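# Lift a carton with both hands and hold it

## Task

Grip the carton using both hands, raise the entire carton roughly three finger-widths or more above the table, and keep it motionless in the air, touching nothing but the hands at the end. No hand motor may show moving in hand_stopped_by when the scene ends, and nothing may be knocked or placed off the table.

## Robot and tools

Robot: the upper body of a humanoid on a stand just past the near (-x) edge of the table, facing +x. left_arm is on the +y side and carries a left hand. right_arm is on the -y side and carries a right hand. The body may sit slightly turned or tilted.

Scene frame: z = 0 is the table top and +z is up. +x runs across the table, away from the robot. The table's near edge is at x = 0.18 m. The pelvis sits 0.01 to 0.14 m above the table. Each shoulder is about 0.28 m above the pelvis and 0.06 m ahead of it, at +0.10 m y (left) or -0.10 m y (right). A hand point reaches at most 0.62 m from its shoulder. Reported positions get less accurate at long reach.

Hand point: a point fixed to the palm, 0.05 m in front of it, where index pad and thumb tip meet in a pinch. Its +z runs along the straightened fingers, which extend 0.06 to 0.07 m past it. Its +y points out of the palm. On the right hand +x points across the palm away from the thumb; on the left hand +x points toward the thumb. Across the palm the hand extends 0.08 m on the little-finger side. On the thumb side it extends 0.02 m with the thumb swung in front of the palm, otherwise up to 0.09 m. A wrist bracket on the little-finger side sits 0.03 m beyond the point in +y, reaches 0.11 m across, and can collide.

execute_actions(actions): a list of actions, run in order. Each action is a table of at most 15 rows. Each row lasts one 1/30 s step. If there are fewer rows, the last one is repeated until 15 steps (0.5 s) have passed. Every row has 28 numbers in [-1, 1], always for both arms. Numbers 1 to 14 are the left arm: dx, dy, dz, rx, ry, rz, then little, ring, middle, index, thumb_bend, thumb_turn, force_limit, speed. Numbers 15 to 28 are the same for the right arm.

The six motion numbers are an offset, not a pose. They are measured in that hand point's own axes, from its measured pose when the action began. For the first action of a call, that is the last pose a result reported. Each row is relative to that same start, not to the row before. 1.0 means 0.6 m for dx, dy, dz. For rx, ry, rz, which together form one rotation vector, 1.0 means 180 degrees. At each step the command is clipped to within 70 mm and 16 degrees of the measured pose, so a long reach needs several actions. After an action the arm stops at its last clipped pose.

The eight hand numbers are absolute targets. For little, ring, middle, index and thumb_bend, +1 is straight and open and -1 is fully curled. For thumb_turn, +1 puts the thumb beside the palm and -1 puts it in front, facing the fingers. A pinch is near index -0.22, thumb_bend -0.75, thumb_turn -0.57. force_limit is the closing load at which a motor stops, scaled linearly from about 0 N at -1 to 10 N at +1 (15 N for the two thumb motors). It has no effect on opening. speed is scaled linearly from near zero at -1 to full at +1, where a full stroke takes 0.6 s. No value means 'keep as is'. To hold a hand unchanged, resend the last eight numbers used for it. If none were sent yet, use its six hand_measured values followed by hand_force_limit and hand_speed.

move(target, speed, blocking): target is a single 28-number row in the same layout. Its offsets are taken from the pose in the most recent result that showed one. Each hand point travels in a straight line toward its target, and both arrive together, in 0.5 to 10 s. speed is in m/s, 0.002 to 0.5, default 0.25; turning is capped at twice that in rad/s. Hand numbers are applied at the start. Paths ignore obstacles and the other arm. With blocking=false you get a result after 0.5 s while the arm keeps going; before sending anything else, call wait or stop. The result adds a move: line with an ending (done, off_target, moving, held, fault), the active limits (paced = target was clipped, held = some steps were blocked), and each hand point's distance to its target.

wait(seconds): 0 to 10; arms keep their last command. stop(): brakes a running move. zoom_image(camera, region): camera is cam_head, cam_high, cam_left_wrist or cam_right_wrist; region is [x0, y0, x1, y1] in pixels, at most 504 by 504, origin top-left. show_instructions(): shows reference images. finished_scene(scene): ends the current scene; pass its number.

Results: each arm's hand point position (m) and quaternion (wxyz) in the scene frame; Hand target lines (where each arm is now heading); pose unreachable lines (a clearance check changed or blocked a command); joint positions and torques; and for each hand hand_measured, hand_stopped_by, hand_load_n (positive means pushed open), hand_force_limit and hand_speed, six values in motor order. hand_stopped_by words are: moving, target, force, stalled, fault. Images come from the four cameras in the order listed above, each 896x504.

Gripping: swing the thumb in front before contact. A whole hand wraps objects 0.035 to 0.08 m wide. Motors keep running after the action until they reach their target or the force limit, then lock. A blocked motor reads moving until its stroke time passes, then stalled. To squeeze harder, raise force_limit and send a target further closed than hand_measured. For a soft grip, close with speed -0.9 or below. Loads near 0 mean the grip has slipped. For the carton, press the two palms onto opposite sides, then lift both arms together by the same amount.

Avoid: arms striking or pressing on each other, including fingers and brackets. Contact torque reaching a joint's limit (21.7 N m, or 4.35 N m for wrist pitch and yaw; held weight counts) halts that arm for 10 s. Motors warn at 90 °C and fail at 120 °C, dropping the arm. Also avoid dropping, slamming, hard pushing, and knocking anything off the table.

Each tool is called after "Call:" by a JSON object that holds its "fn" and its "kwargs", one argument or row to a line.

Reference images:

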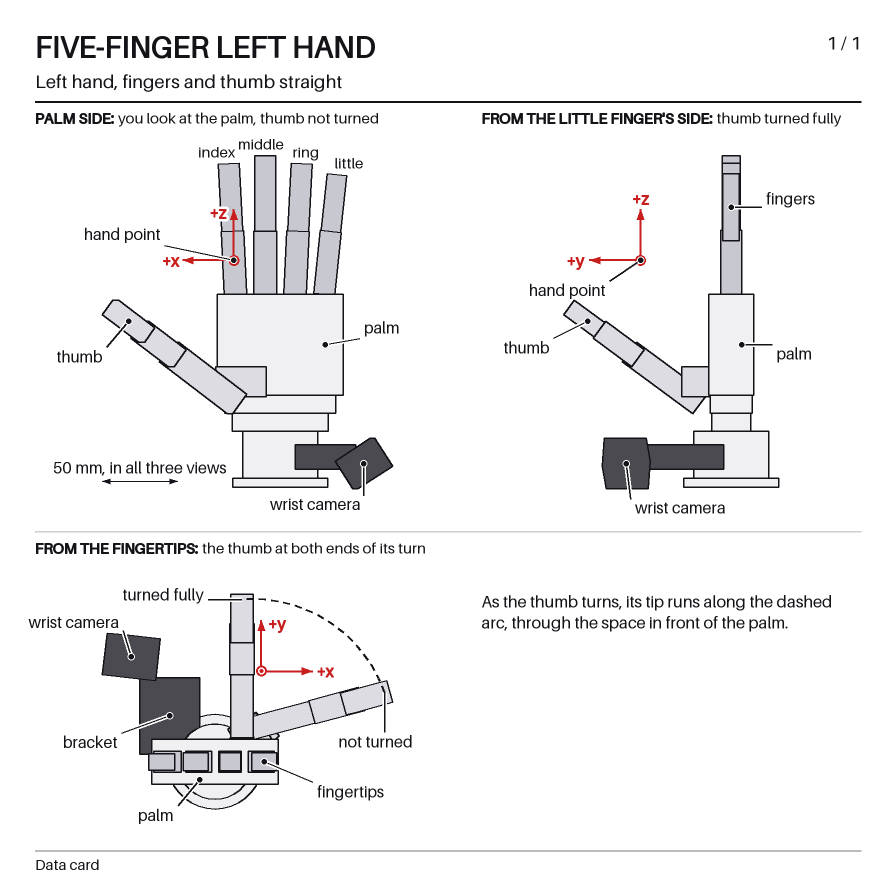

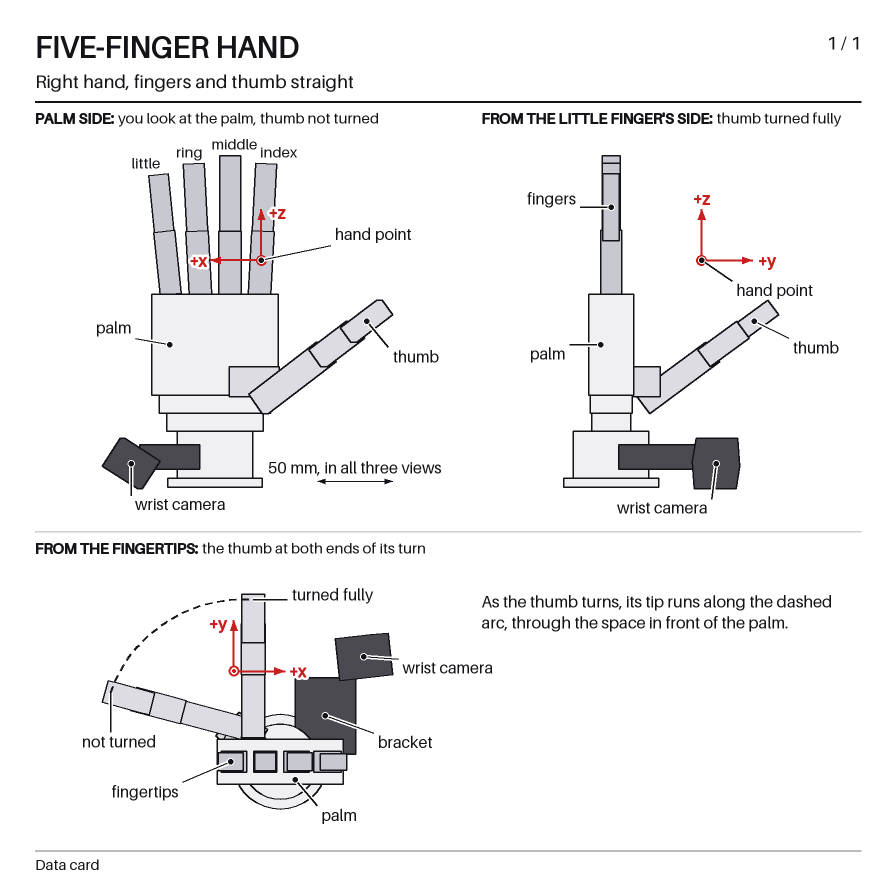

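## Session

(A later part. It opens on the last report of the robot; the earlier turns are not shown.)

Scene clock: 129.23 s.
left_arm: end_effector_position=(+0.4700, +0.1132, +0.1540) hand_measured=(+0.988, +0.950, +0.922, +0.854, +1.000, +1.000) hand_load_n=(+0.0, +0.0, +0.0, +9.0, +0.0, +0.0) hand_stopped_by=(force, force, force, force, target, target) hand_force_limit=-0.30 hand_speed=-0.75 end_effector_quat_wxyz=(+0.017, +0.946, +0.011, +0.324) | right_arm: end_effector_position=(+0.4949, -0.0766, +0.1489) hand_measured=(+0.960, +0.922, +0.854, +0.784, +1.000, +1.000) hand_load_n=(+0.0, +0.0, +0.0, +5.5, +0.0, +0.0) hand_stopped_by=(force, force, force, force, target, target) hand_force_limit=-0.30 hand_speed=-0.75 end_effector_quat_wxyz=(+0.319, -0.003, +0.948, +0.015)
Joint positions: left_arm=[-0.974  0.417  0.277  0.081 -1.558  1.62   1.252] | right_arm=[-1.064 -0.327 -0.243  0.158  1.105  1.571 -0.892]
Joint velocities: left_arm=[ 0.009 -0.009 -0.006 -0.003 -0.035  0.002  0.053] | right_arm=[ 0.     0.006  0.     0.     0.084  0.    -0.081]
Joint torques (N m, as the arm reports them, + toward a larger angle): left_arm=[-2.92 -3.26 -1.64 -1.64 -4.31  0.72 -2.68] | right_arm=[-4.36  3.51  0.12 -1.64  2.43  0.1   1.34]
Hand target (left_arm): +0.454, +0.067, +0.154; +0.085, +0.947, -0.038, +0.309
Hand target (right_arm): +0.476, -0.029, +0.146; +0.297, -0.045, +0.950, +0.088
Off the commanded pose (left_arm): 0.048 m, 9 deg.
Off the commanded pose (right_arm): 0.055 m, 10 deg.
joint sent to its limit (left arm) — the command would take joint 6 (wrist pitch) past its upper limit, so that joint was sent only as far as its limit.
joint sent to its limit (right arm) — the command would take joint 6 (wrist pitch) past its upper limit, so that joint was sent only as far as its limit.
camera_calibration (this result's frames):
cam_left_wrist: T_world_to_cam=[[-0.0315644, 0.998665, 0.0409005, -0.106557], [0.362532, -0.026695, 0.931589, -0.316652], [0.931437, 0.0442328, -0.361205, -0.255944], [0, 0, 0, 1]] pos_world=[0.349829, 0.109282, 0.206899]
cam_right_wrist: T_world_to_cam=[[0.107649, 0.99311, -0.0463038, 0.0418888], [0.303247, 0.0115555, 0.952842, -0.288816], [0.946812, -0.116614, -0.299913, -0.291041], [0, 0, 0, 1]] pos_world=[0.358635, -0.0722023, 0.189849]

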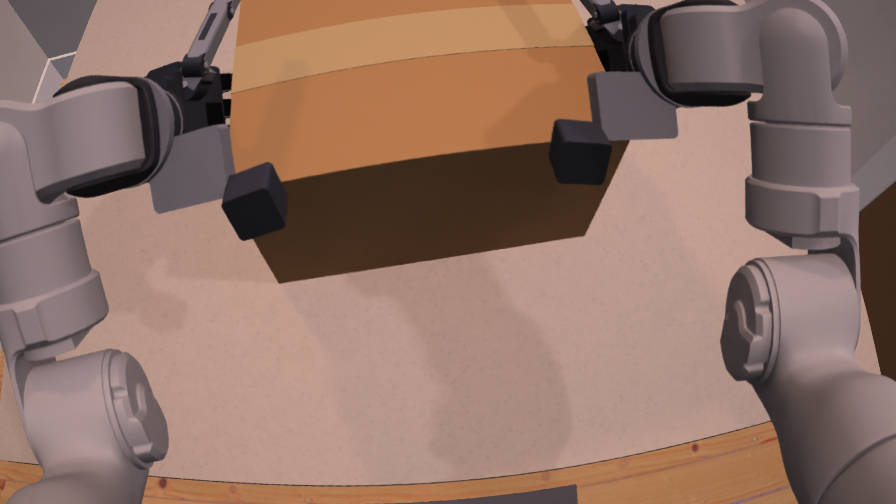

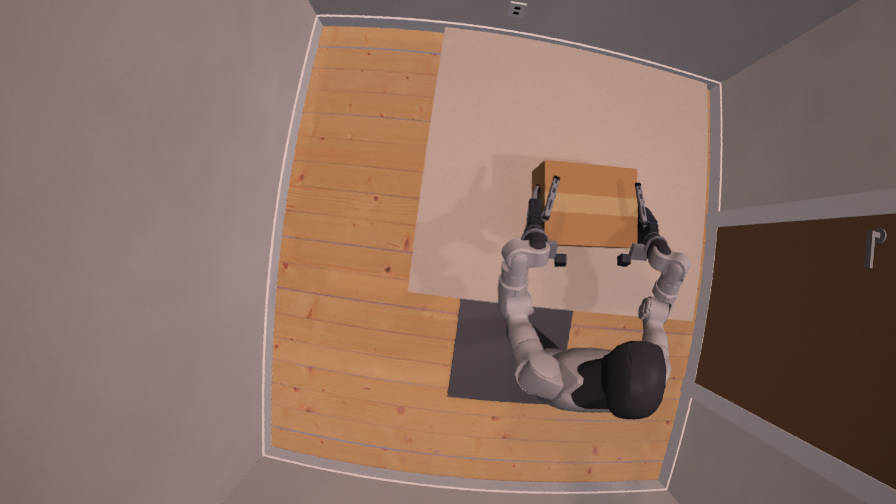

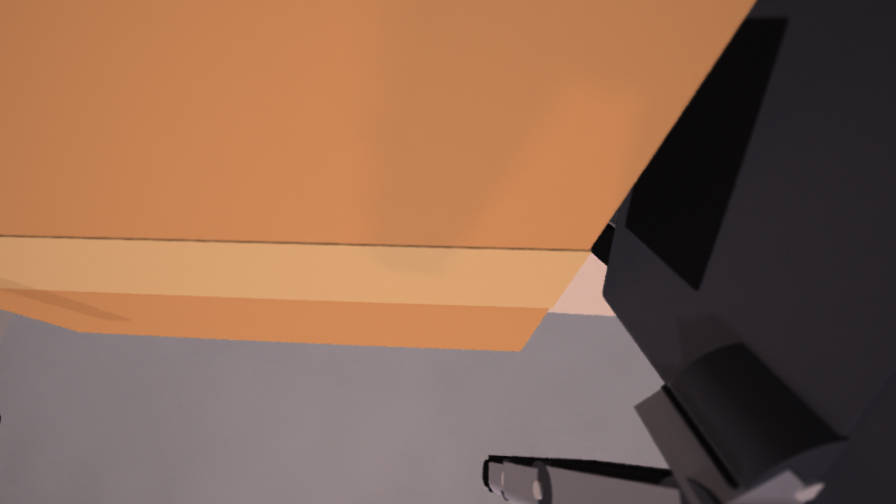

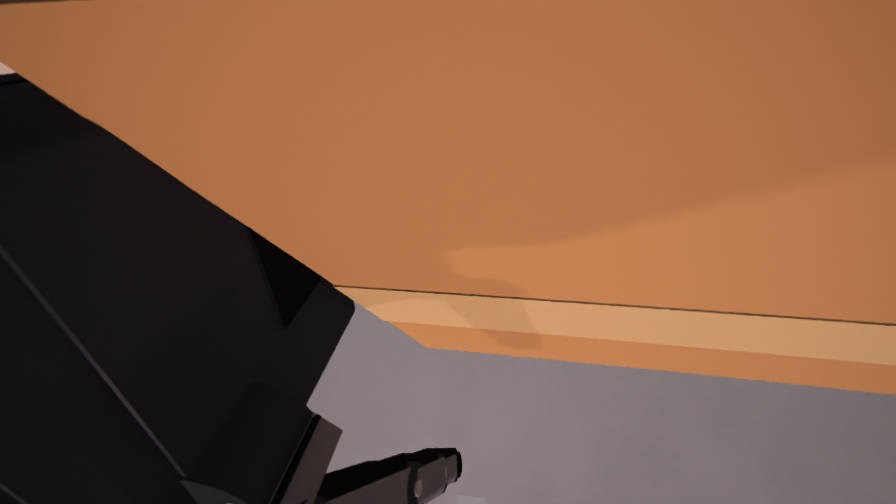

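Call:
{"fn": "move", "kwargs": {
  "target": [-0.02,-0.035,0,0,0.04,0,1,1,1,1,1,1,0,0,0.025,-0.035,-0.01,-0.01,-0.04,0,1,1,1,1,1,1,0,0],
  "speed": 0.06
}}

Call:
{"fn": "move", "kwargs": {
  "target": [-0.035,0,0.02,-0.02,0,0,1,1,1,1,1,1,0,0,0.03,0,0.015,-0.02,0,0,1,1,1,1,1,1,0,0],
  "speed": 0.06
}}

Scene clock: 135.77 s.
left_arm: end_effector_position=(+0.4573, +0.1272, +0.1422) hand_measured=(+1.000, +1.000, +1.000, +1.000, +1.000, +1.000) hand_load_n=(+0.0, +0.0, +0.0, +0.0, +0.0, +0.0) hand_stopped_by=(target, target, target, target, target, target) hand_force_limit=0.00 hand_speed=0.00 end_effector_quat_wxyz=(+0.023, +0.927, +0.010, +0.374) | right_arm: end_effector_position=(+0.4800, -0.0992, +0.1476) hand_measured=(+1.000, +1.000, +1.000, +1.000, +1.000, +1.000) hand_load_n=(+0.0, +0.0, +0.0, +0.0, +0.0, +0.0) hand_stopped_by=(target, target, target, target, target, target) hand_force_limit=0.00 hand_speed=0.00 end_effector_quat_wxyz=(+0.380, -0.007, +0.925, +0.030)
Joint positions: left_arm=[-0.733  0.507  0.208 -0.188 -1.27   1.45   0.817] | right_arm=[-0.81  -0.47  -0.162 -0.092  1.102  1.398 -0.67 ]
Joint velocities: left_arm=[ 0.006 -0.015 -0.002 -0.005 -0.005 -0.005 -0.008] | right_arm=[ 0.    -0.012 -0.002 -0.005  0.002 -0.009  0.   ]
Joint torques (N m, as the arm reports them, + toward a larger angle): left_arm=[-2.65  2.66  1.01 -2.19 -0.64 -0.81 -0.22] | right_arm=[-4.24 -3.98 -2.22 -2.18  0.6  -1.03  0.08]
Hand target (left_arm): +0.458, +0.128, +0.142; +0.021, +0.927, +0.010, +0.375
Hand target (right_arm): +0.480, -0.100, +0.148; +0.381, -0.007, +0.924, +0.029
Off the commanded pose (left_arm): 0.008 m, 1 deg.
Off the commanded pose (right_arm): 0.004 m, 0 deg.
move: off_target (left_arm, right_arm)
camera_calibration (this result's frames):
cam_left_wrist: T_world_to_cam=[[-0.0329855, 0.999078, 0.0274862, -0.117932], [0.260044, -0.0179749, 0.965429, -0.259707], [0.965033, 0.0389928, -0.259212, -0.278156], [0, 0, 0, 1]] pos_world=[0.332075, 0.124001, 0.181869]
cam_right_wrist: T_world_to_cam=[[0.0956436, 0.9954, -0.0055502, 0.0657954], [0.177591, -0.0115771, 0.984036, -0.229346], [0.979446, -0.0951024, -0.177881, -0.31148], [0, 0, 0, 1]] pos_world=[0.339515, -0.0977704, 0.170643]

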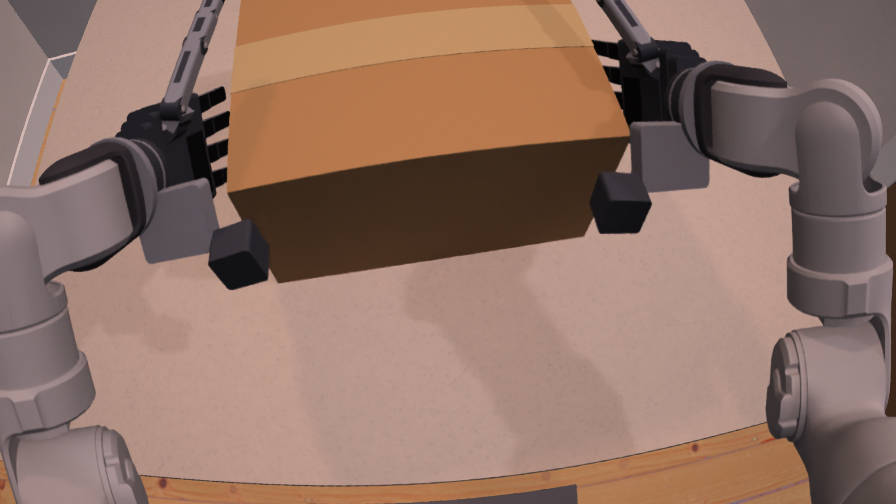

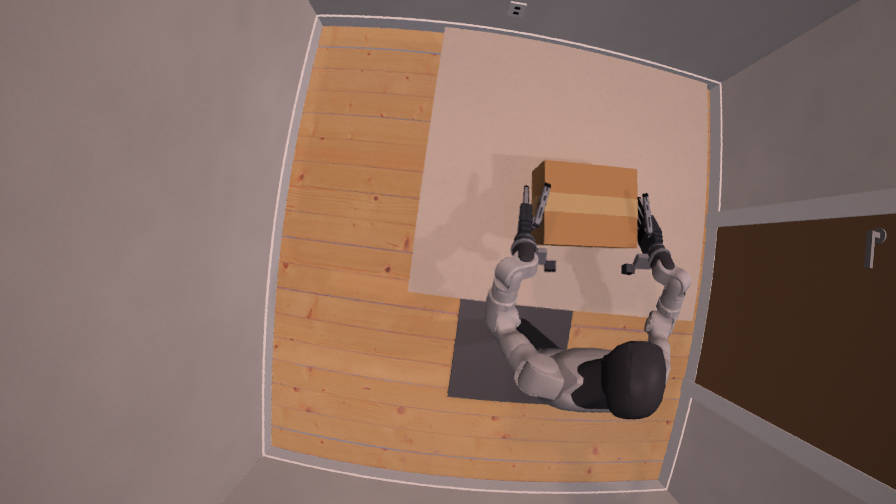

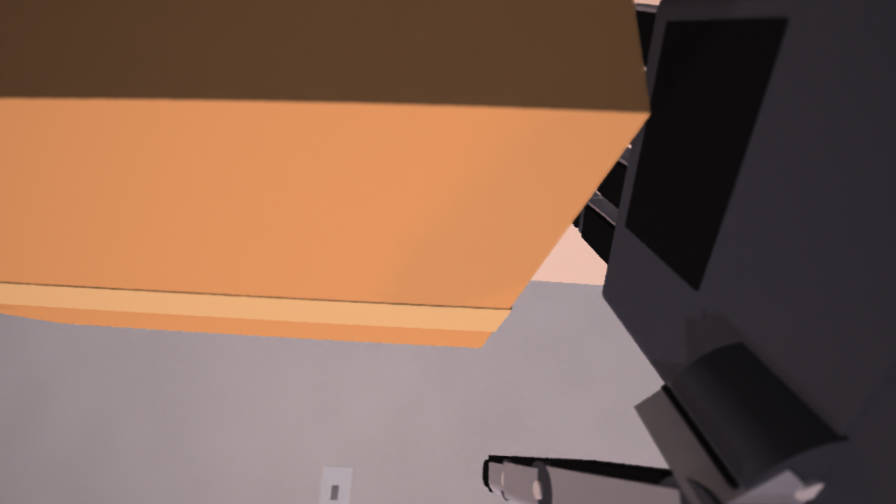

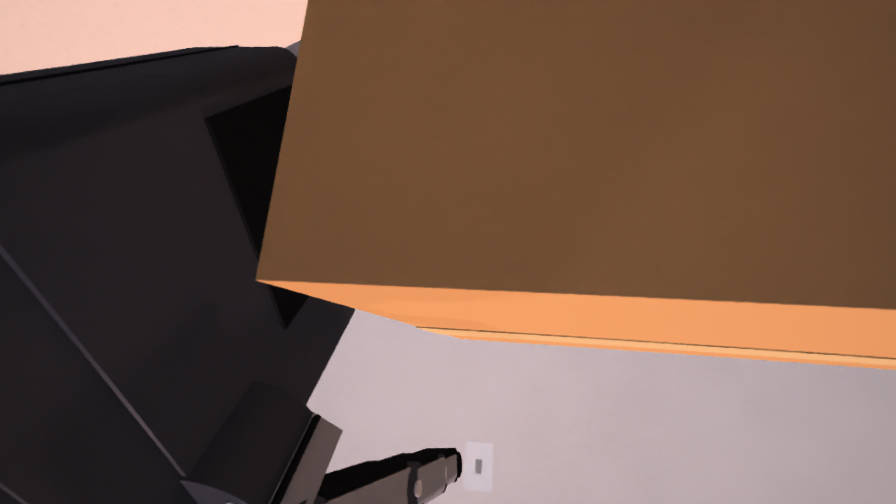

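Scene clock: 136.60 s.
left_arm: end_effector_position=(+0.4486, +0.1206, +0.1183) hand_measured=(+1.000, +1.000, +1.000, +1.000, +1.000, +1.000) hand_load_n=(+0.0, +0.0, +0.0, +0.0, +0.0, +0.0) hand_stopped_by=(target, target, target, target, target, target) hand_force_limit=0.00 hand_speed=0.00 end_effector_quat_wxyz=(+0.058, +0.927, -0.004, +0.371) | right_arm: end_effector_position=(+0.4734, -0.0975, +0.1306) hand_measured=(+1.000, +1.000, +1.000, +1.000, +1.000, +1.000) hand_load_n=(+0.0, +0.0, +0.0, +0.0, +0.0, +0.0) hand_stopped_by=(target, target, target, target, target, target) hand_force_limit=0.00 hand_speed=0.00 end_effector_quat_wxyz=(+0.381, -0.019, +0.922, +0.061)
Joint positions: left_arm=[-0.622  0.566  0.109 -0.182 -1.127  1.288  0.542] | right_arm=[-0.721 -0.543 -0.075 -0.073  1.049  1.25  -0.474]
Joint velocities: left_arm=[ 0.005  0.006  0.006 -0.003 -0.003 -0.002 -0.002] | right_arm=[-0.011  0.005  0.002  0.003  0.    -0.005  0.   ]
Joint torques (N m, as the arm reports them, + toward a larger angle): left_arm=[-2.35  2.91  2.04 -1.76  0.16 -0.92 -0.3 ] | right_arm=[-4.03 -4.34 -2.8  -1.93  0.55 -1.06  0.1 ]
Hand target (left_arm): +0.449, +0.122, +0.118; +0.056, +0.927, -0.004, +0.371
Hand target (right_arm): +0.474, -0.098, +0.130; +0.381, -0.019, +0.923, +0.059
Off the commanded pose (left_arm): 0.006 m, 1 deg.
Off the commanded pose (right_arm): 0.002 m, 0 deg.
move: off_target (left_arm)
camera_calibration (this result's frames):
cam_left_wrist: T_world_to_cam=[[0.0195204, 0.999428, -0.0276281, -0.128031], [0.264338, 0.021491, 0.964191, -0.241096], [0.964232, -0.0261245, -0.263768, -0.267007], [0, 0, 0, 1]] pos_world=[0.323687, 0.126164, 0.158498]
cam_right_wrist: T_world_to_cam=[[0.0490895, 0.997906, 0.0421167, 0.0806894], [0.175572, -0.0501324, 0.983189, -0.214144], [0.983242, -0.0408698, -0.177665, -0.304366], [0, 0, 0, 1]] pos_world=[0.332902, -0.103695, 0.153071]

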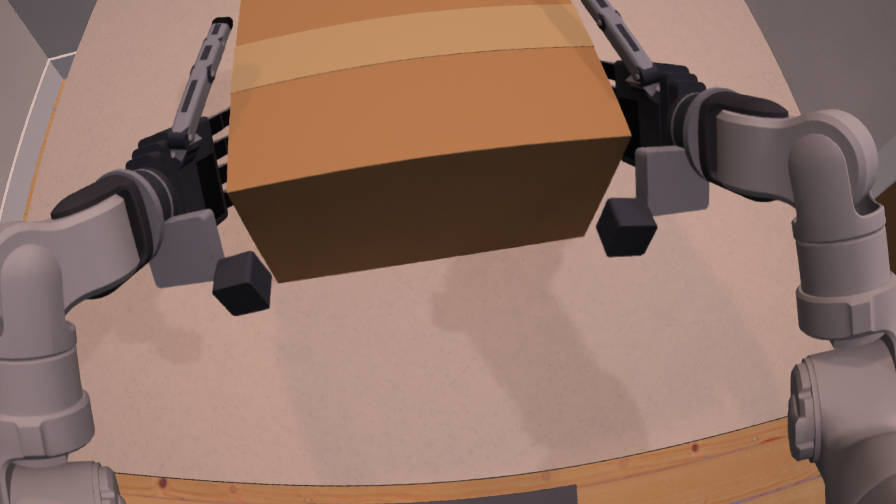

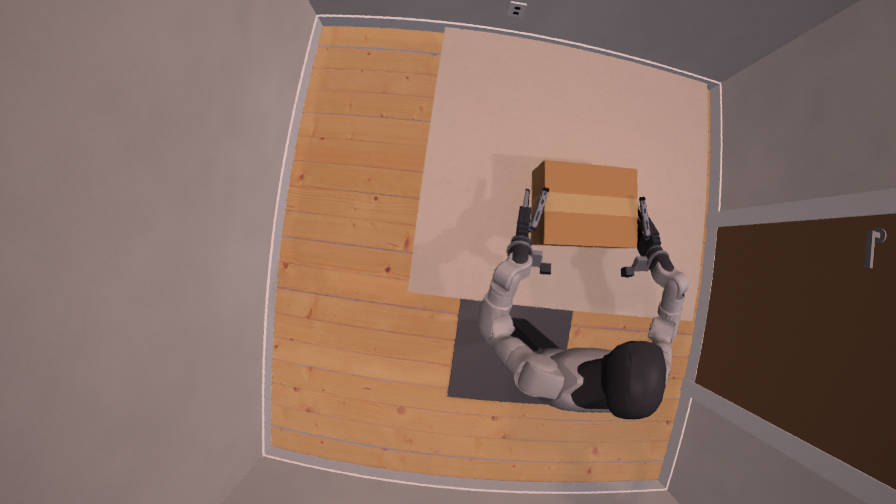

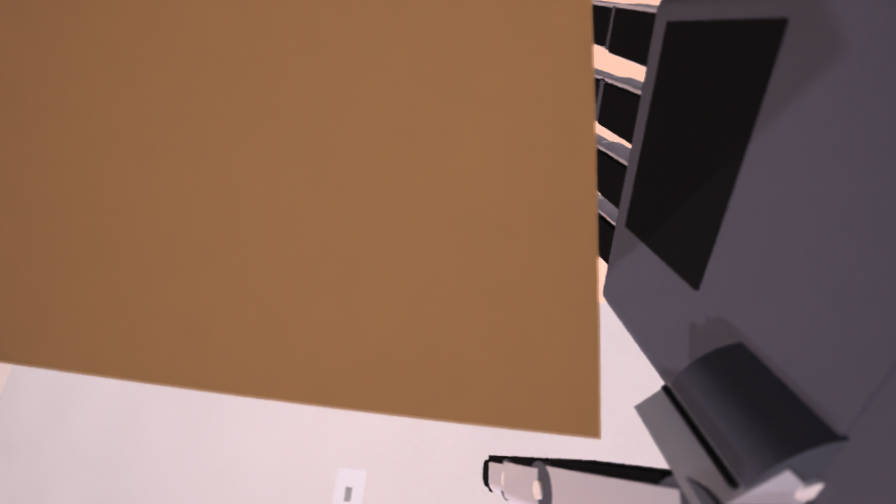

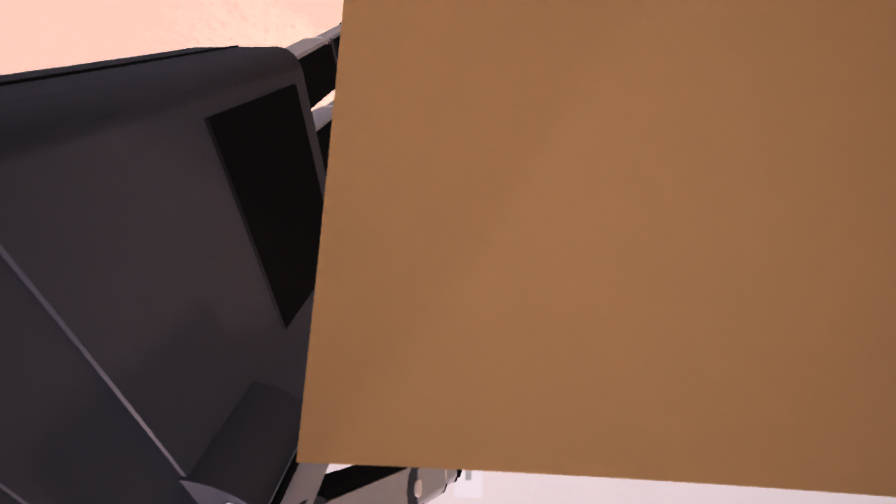

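Left up/forward a bit, and squeeze.

Call:
{"fn": "move", "kwargs": {
  "target": [0.035,0.13,0,-0.03,0,0,1,1,1,1,1,1,0,0,-0.02,0.12,0,-0.03,0,0,1,1,1,1,1,1,0,0],
  "speed": 0.04
}}

Scene clock: 140.33 s.
left_arm: end_effector_position=(+0.4667, +0.1034, +0.1256) hand_measured=(+1.000, +1.000, +1.000, +1.000, +1.000, +1.000) hand_load_n=(+0.5, +0.0, +0.0, +0.0, +0.0, +0.0) hand_stopped_by=(target, target, target, target, target, target) hand_force_limit=0.00 hand_speed=0.00 end_effector_quat_wxyz=(+0.013, +0.931, +0.017, +0.365) | right_arm: end_effector_position=(+0.4798, -0.0756, +0.1285) hand_measured=(+1.000, +1.000, +1.000, +1.000, +1.000, +1.000) hand_load_n=(+0.0, +0.0, +0.0, +0.0, +0.0, +0.0) hand_stopped_by=(target, target, target, target, target, target) hand_force_limit=0.00 hand_speed=0.00 end_effector_quat_wxyz=(+0.370, -0.004, +0.928, +0.031)
Joint positions: left_arm=[-0.773  0.365  0.155 -0.145 -1.11   1.428  0.829] | right_arm=[-0.803 -0.356 -0.118 -0.077  1.     1.361 -0.68 ]
Joint velocities: left_arm=[-0.021 -0.038  0.031 -0.005  0.041  0.039  0.   ] | right_arm=[-0.003  0.038 -0.028  0.003 -0.061  0.029  0.014]
Joint torques (N m, as the arm reports them, + toward a larger angle): left_arm=[-4.42 -3.89 -1.22 -3.05 -4.08 -0.98 -3.07] | right_arm=[-5.8   3.14 -0.64 -2.78  1.91 -1.42  1.38]
Hand target (left_arm): +0.462, +0.052, +0.150; +0.097, +0.920, -0.018, +0.379
Hand target (right_arm): +0.472, -0.030, +0.145; +0.375, -0.032, +0.920, +0.106
Off the commanded pose (left_arm): 0.062 m, 11 deg.
Off the commanded pose (right_arm): 0.053 m, 9 deg.
move: off_target (left_arm, right_arm)
camera_calibration (this result's frames):
cam_left_wrist: T_world_to_cam=[[-0.0516231, 0.997848, 0.0404278, -0.0861775], [0.280266, -0.0243793, 0.959613, -0.254609], [0.958533, 0.0608687, -0.278405, -0.287415], [0, 0, 0, 1]] pos_world=[0.342406, 0.0972794, 0.167793]
cam_right_wrist: T_world_to_cam=[[0.0984564, 0.995132, -0.00420173, 0.0407479], [0.197847, -0.0154363, 0.980111, -0.219795], [0.975276, -0.0973295, -0.198404, -0.307945], [0, 0, 0, 1]] pos_world=[0.339805, -0.0739145, 0.154497]

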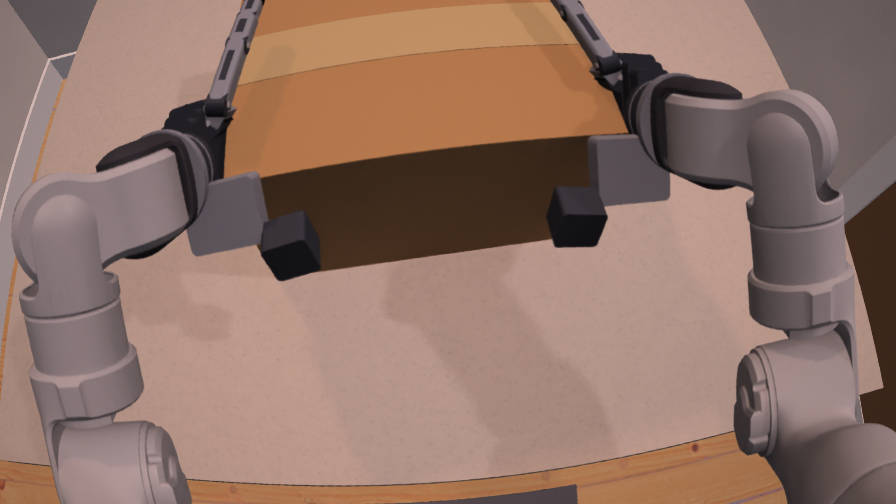

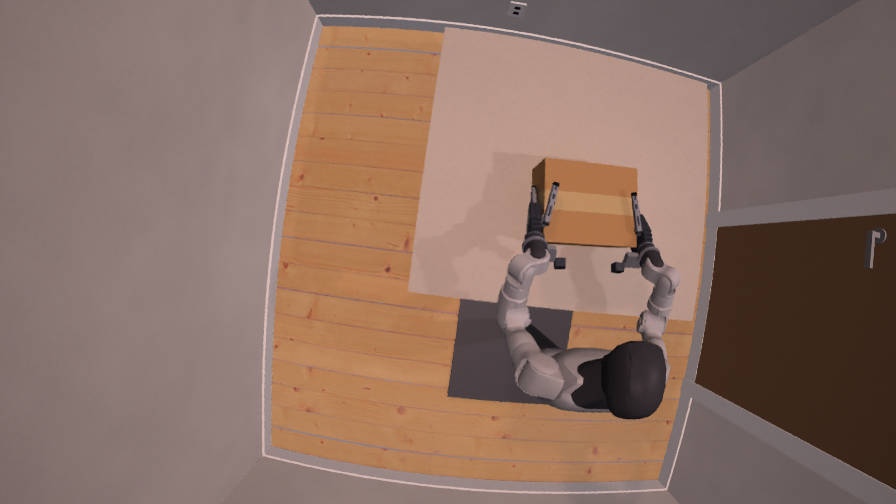

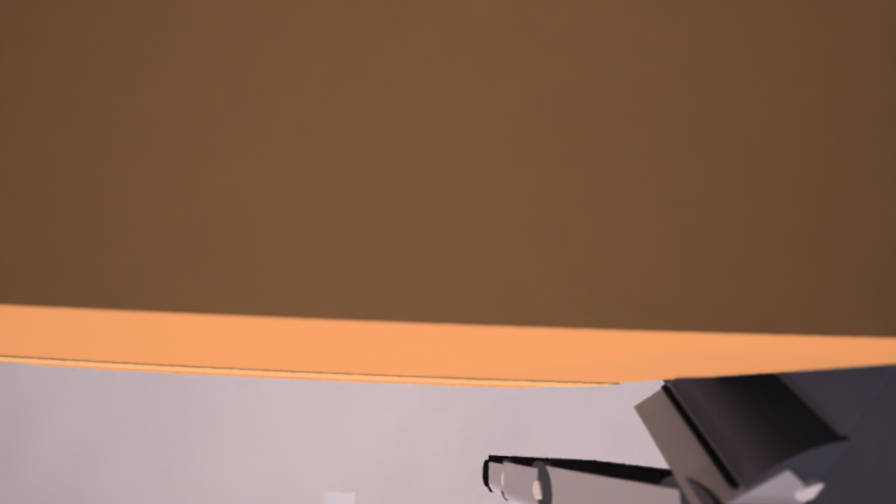

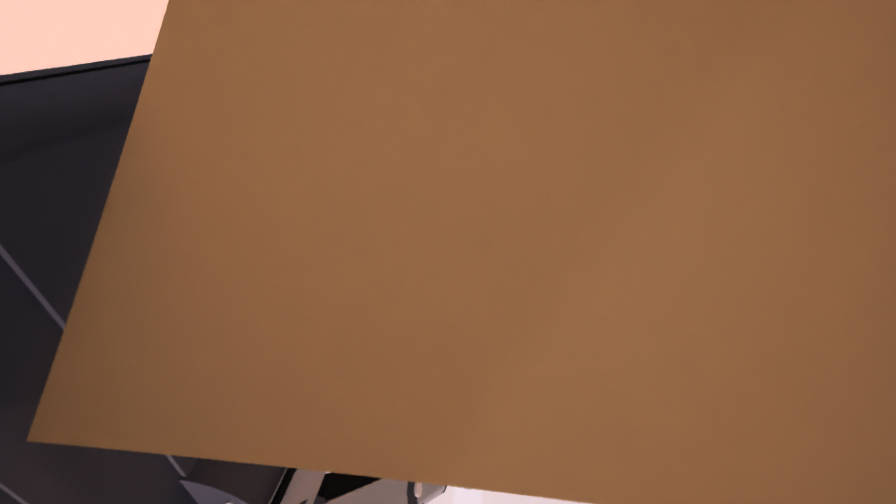

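Call:
{"fn": "execute_actions", "kwargs": {
  "actions": [
    [[0.01,0.085,-0.03,-0.055,0.005,0,0.3,0.3,0.3,0.3,1,1,-0.6,-0.75,-0.01,0.085,-0.03,-0.05,-0.005,0,0.3,0.3,0.3,0.3,1,1,-0.6,-0.75]],
    [[0.022,0.085,-0.042,-0.055,0.005,0,0.3,0.3,0.3,0.3,1,1,-0.6,-0.75,-0.022,0.085,-0.042,-0.05,-0.005,0,0.3,0.3,0.3,0.3,1,1,-0.6,-0.75]],
    [[0.022,0.085,-0.042,-0.055,0.005,0,0.3,0.3,0.3,0.3,1,1,-0.6,-0.75,-0.022,0.085,-0.042,-0.05,-0.005,0,0.3,0.3,0.3,0.3,1,1,-0.6,-0.75]]
  ]
}}

Scene clock: 145.53 s.
left_arm: end_effector_position=(+0.4822, +0.1065, +0.2102) hand_measured=(+0.988, +0.988, +0.960, +0.878, +1.000, +1.000) hand_load_n=(+6.5, +0.0, +0.0, +0.0, +0.0, +0.0) hand_stopped_by=(force, force, force, force, target, target) hand_force_limit=-0.60 hand_speed=-0.75 end_effector_quat_wxyz=(+0.048, +0.897, +0.056, +0.435) | right_arm: end_effector_position=(+0.4819, -0.0889, +0.1696) hand_measured=(+0.864, +0.892, +0.906, +0.864, +1.000, +1.000) hand_load_n=(+0.0, +0.0, +0.0, +0.0, +0.0, +0.0) hand_stopped_by=(force, force, force, force, target, target) hand_force_limit=-0.60 hand_speed=-0.75 end_effector_quat_wxyz=(+0.384, +0.041, +0.922, +0.015)
Joint positions: left_arm=[-0.95   0.249  0.438 -0.217 -1.32   1.627  1.109] | right_arm=[-0.907 -0.231 -0.364 -0.151  1.212  1.588 -1.07 ]
Joint velocities: left_arm=[-0.074  0.002 -0.008  0.005 -0.143  0.     0.155] | right_arm=[ 0.012 -0.021  0.008  0.087  0.209  0.    -0.226]
Joint torques (N m, as the arm reports them, + toward a larger angle): left_arm=[-4.98 -4.17 -2.4  -2.49 -5.3  -1.15 -3.37] | right_arm=[-6.06  3.06  1.32 -1.73  2.42 -0.8   1.23]
Hand target (left_arm): +0.469, +0.057, +0.214; +0.117, +0.898, +0.002, +0.425
Hand target (right_arm): +0.473, -0.042, +0.180; +0.383, +0.001, +0.920, +0.084
Off the commanded pose (left_arm): 0.057 m, 11 deg.
Off the commanded pose (right_arm): 0.050 m, 9 deg.
joint sent to its limit (left arm) — the command would take joint 6 (wrist pitch) past its upper limit, so that joint was sent only as far as its limit.
joint sent to its limit (right arm) — the command would take joint 6 (wrist pitch) past its upper limit, so that joint was sent only as far as its limit.
camera_calibration (this result's frames):
cam_left_wrist: T_world_to_cam=[[-0.100042, 0.992996, -0.0628535, -0.046386], [0.127362, 0.075431, 0.988984, -0.283178], [0.986798, 0.0909352, -0.134016, -0.326172], [0, 0, 0, 1]] pos_world=[0.353291, 0.097082, 0.233431]
cam_right_wrist: T_world_to_cam=[[0.194416, 0.980914, 0.00332872, 0.00512786], [0.168246, -0.036689, 0.985062, -0.249113], [0.966383, -0.190952, -0.172168, -0.31164], [0, 0, 0, 1]] pos_world=[0.342079, -0.0736779, 0.19172]

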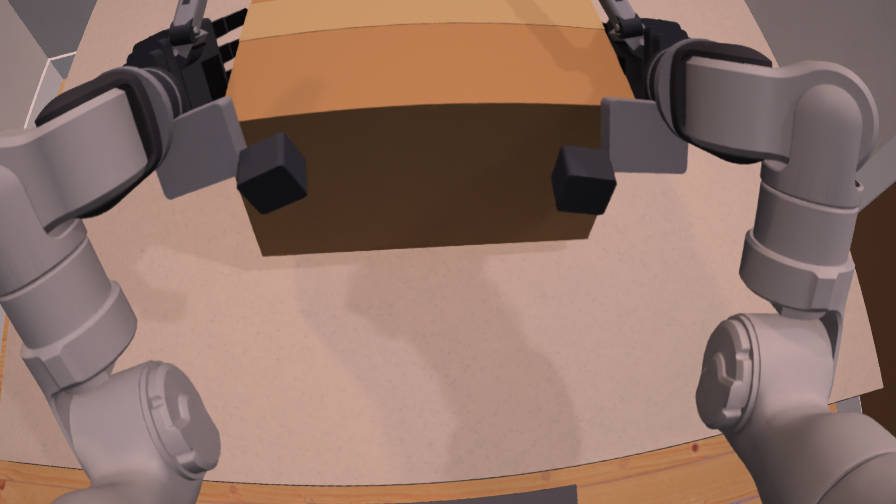

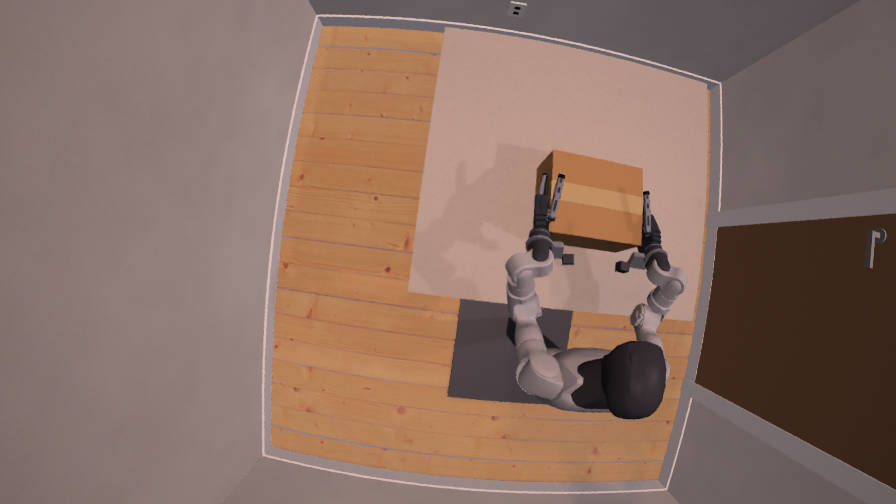

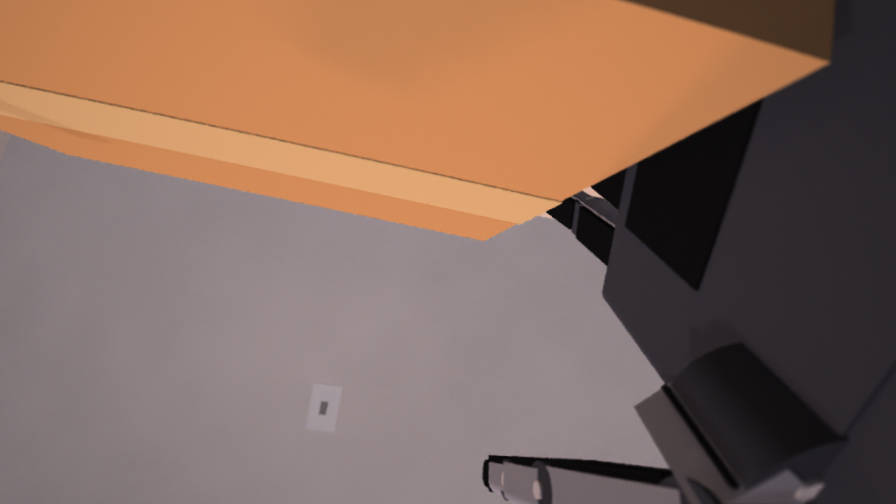

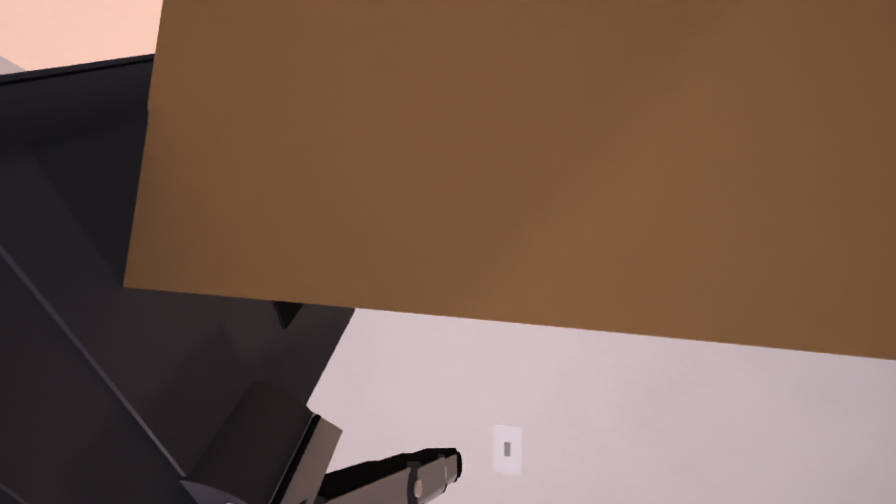

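Call:
{"fn": "execute_actions", "kwargs": {
  "actions": [
    [[-0.06,0.07,0.01,-0.05,0,0,0.3,0.3,0.3,0.3,1,1,-0.6,-0.75,0.035,0.07,0.0,-0.05,0,0,0.3,0.3,0.3,0.3,1,1,-0.6,-0.75]],
    [[-0.06,0.05,0.02,-0.03,0.02,0.02,0.3,0.3,0.3,0.3,1,1,-0.6,-0.75,0.035,0.04,0.0,-0.03,-0.03,0,0.3,0.3,0.3,0.3,1,1,-0.6,-0.75]],
    [[0,-0.1,0,0,0.03,0.03,1,1,1,1,1,1,0,0,0,-0.1,0,0,-0.05,-0.027,1,1,1,1,1,1,0,0]],
    [[0,-0.08,0,0,0,0,1,1,1,1,1,1,0,0,0,-0.08,0,0,0,0,1,1,1,1,1,1,0,0]]
  ]
}}

Scene clock: 158.57 s.
left_arm: end_effector_position=(+0.4642, +0.1939, +0.1302) hand_measured=(+1.000, +1.000, +1.000, +1.000, +1.000, +1.000) hand_load_n=(+0.0, +0.0, +0.0, +0.0, +0.0, +0.0) hand_stopped_by=(target, target, target, target, target, target) hand_force_limit=0.00 hand_speed=0.00 end_effector_quat_wxyz=(+0.019, +0.863, -0.011, +0.505) | right_arm: end_effector_position=(+0.4653, -0.2005, +0.1383) hand_measured=(+1.000, +1.000, +1.000, +1.000, +1.000, +1.000) hand_load_n=(+0.0, +0.0, +0.0, +0.0, +0.0, +0.0) hand_stopped_by=(target, target, target, target, target, target) hand_force_limit=0.00 hand_speed=0.00 end_effector_quat_wxyz=(+0.507, +0.000, +0.862, -0.011)
Joint positions: left_arm=[-0.391  0.688  0.119 -0.086 -0.693  0.744  0.021] | right_arm=[-0.338 -0.721 -0.143 -0.114  0.763  0.724 -0.106]
Joint velocities: left_arm=[-0.011  0.009  0.009  0.005  0.017 -0.005  0.   ] | right_arm=[ 0.     0.     0.008  0.003 -0.006 -0.002  0.   ]
Joint torques (N m, as the arm reports them, + toward a larger angle): left_arm=[-1.75  3.1   2.57 -2.18 -0.09 -1.18 -0.16] | right_arm=[-2.85 -5.49 -3.76 -1.71  0.52 -1.37  0.04]
Hand target (left_arm): +0.465, +0.193, +0.131; +0.020, +0.862, -0.012, +0.507
Hand target (right_arm): +0.465, -0.200, +0.138; +0.508, +0.001, +0.862, -0.009
Off the commanded pose (left_arm): 0.006 m, 1 deg.
Off the commanded pose (right_arm): 0.003 m, 1 deg.
camera_calibration (this result's frames):
cam_left_wrist: T_world_to_cam=[[-0.01332, 0.998955, 0.0437244, -0.195211], [-0.0314903, -0.0441257, 0.99853, -0.112671], [0.999415, 0.0119235, 0.0320451, -0.339154], [0, 0, 0, 1]] pos_world=[0.332807, 0.19408, 0.131909]
cam_right_wrist: T_world_to_cam=[[0.152608, 0.98765, -0.0354711, 0.144109], [-0.104734, 0.0518516, 0.993148, -0.0759555], [0.982722, -0.147847, 0.111353, -0.360454], [0, 0, 0, 1]] pos_world=[0.324279, -0.191683, 0.120685]

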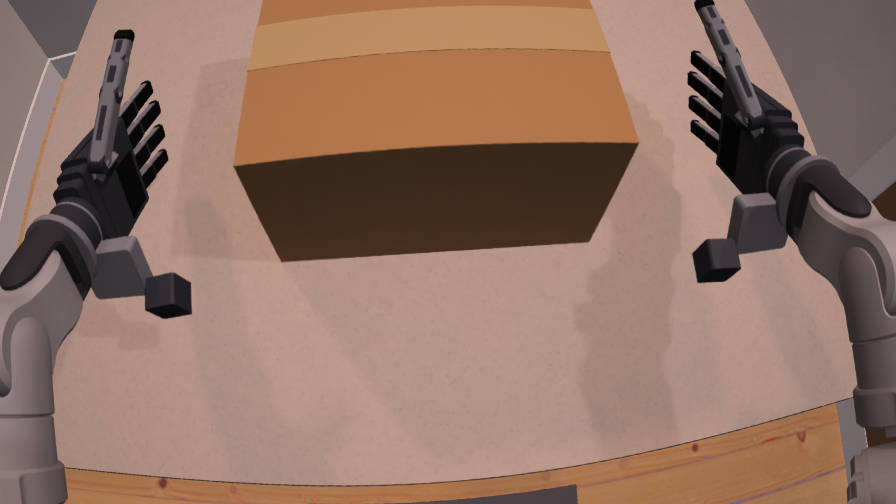

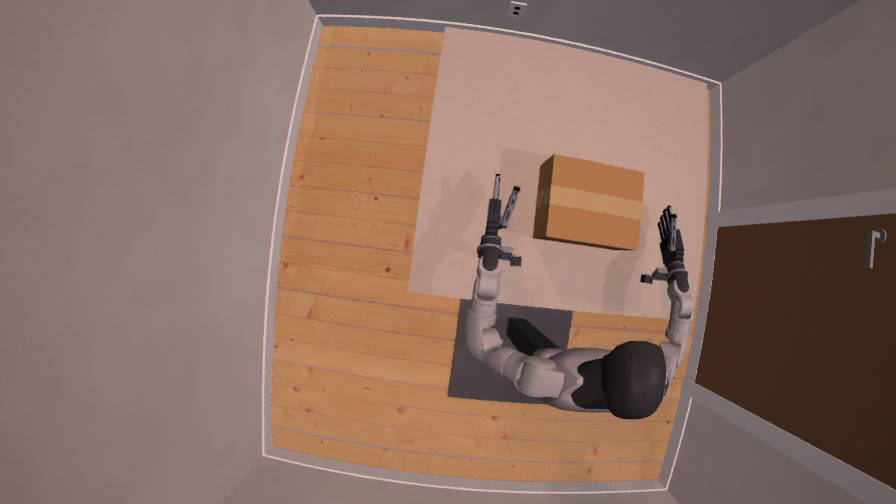

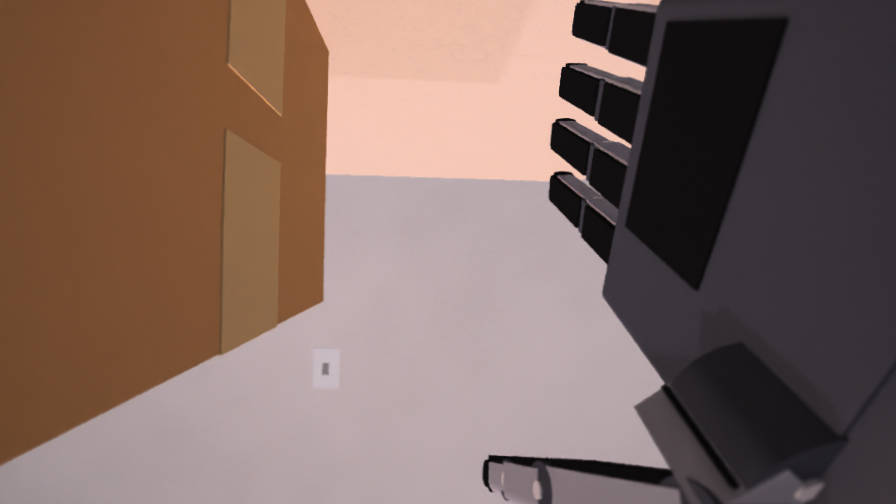

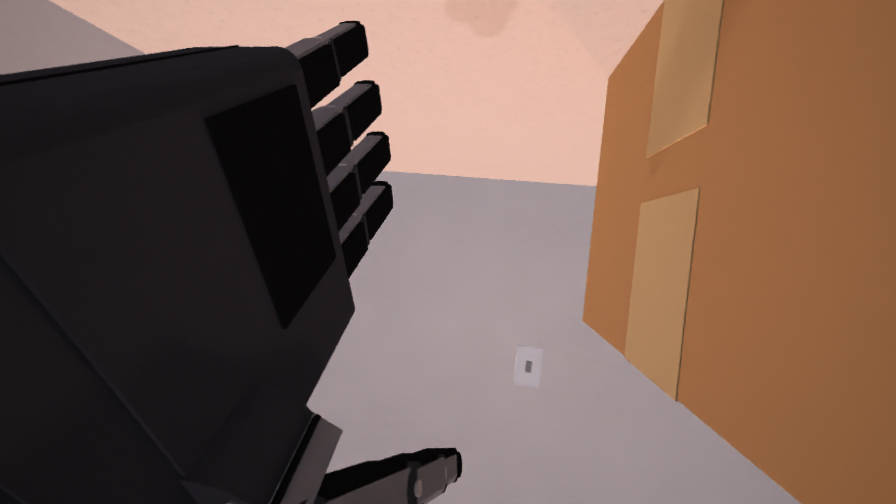

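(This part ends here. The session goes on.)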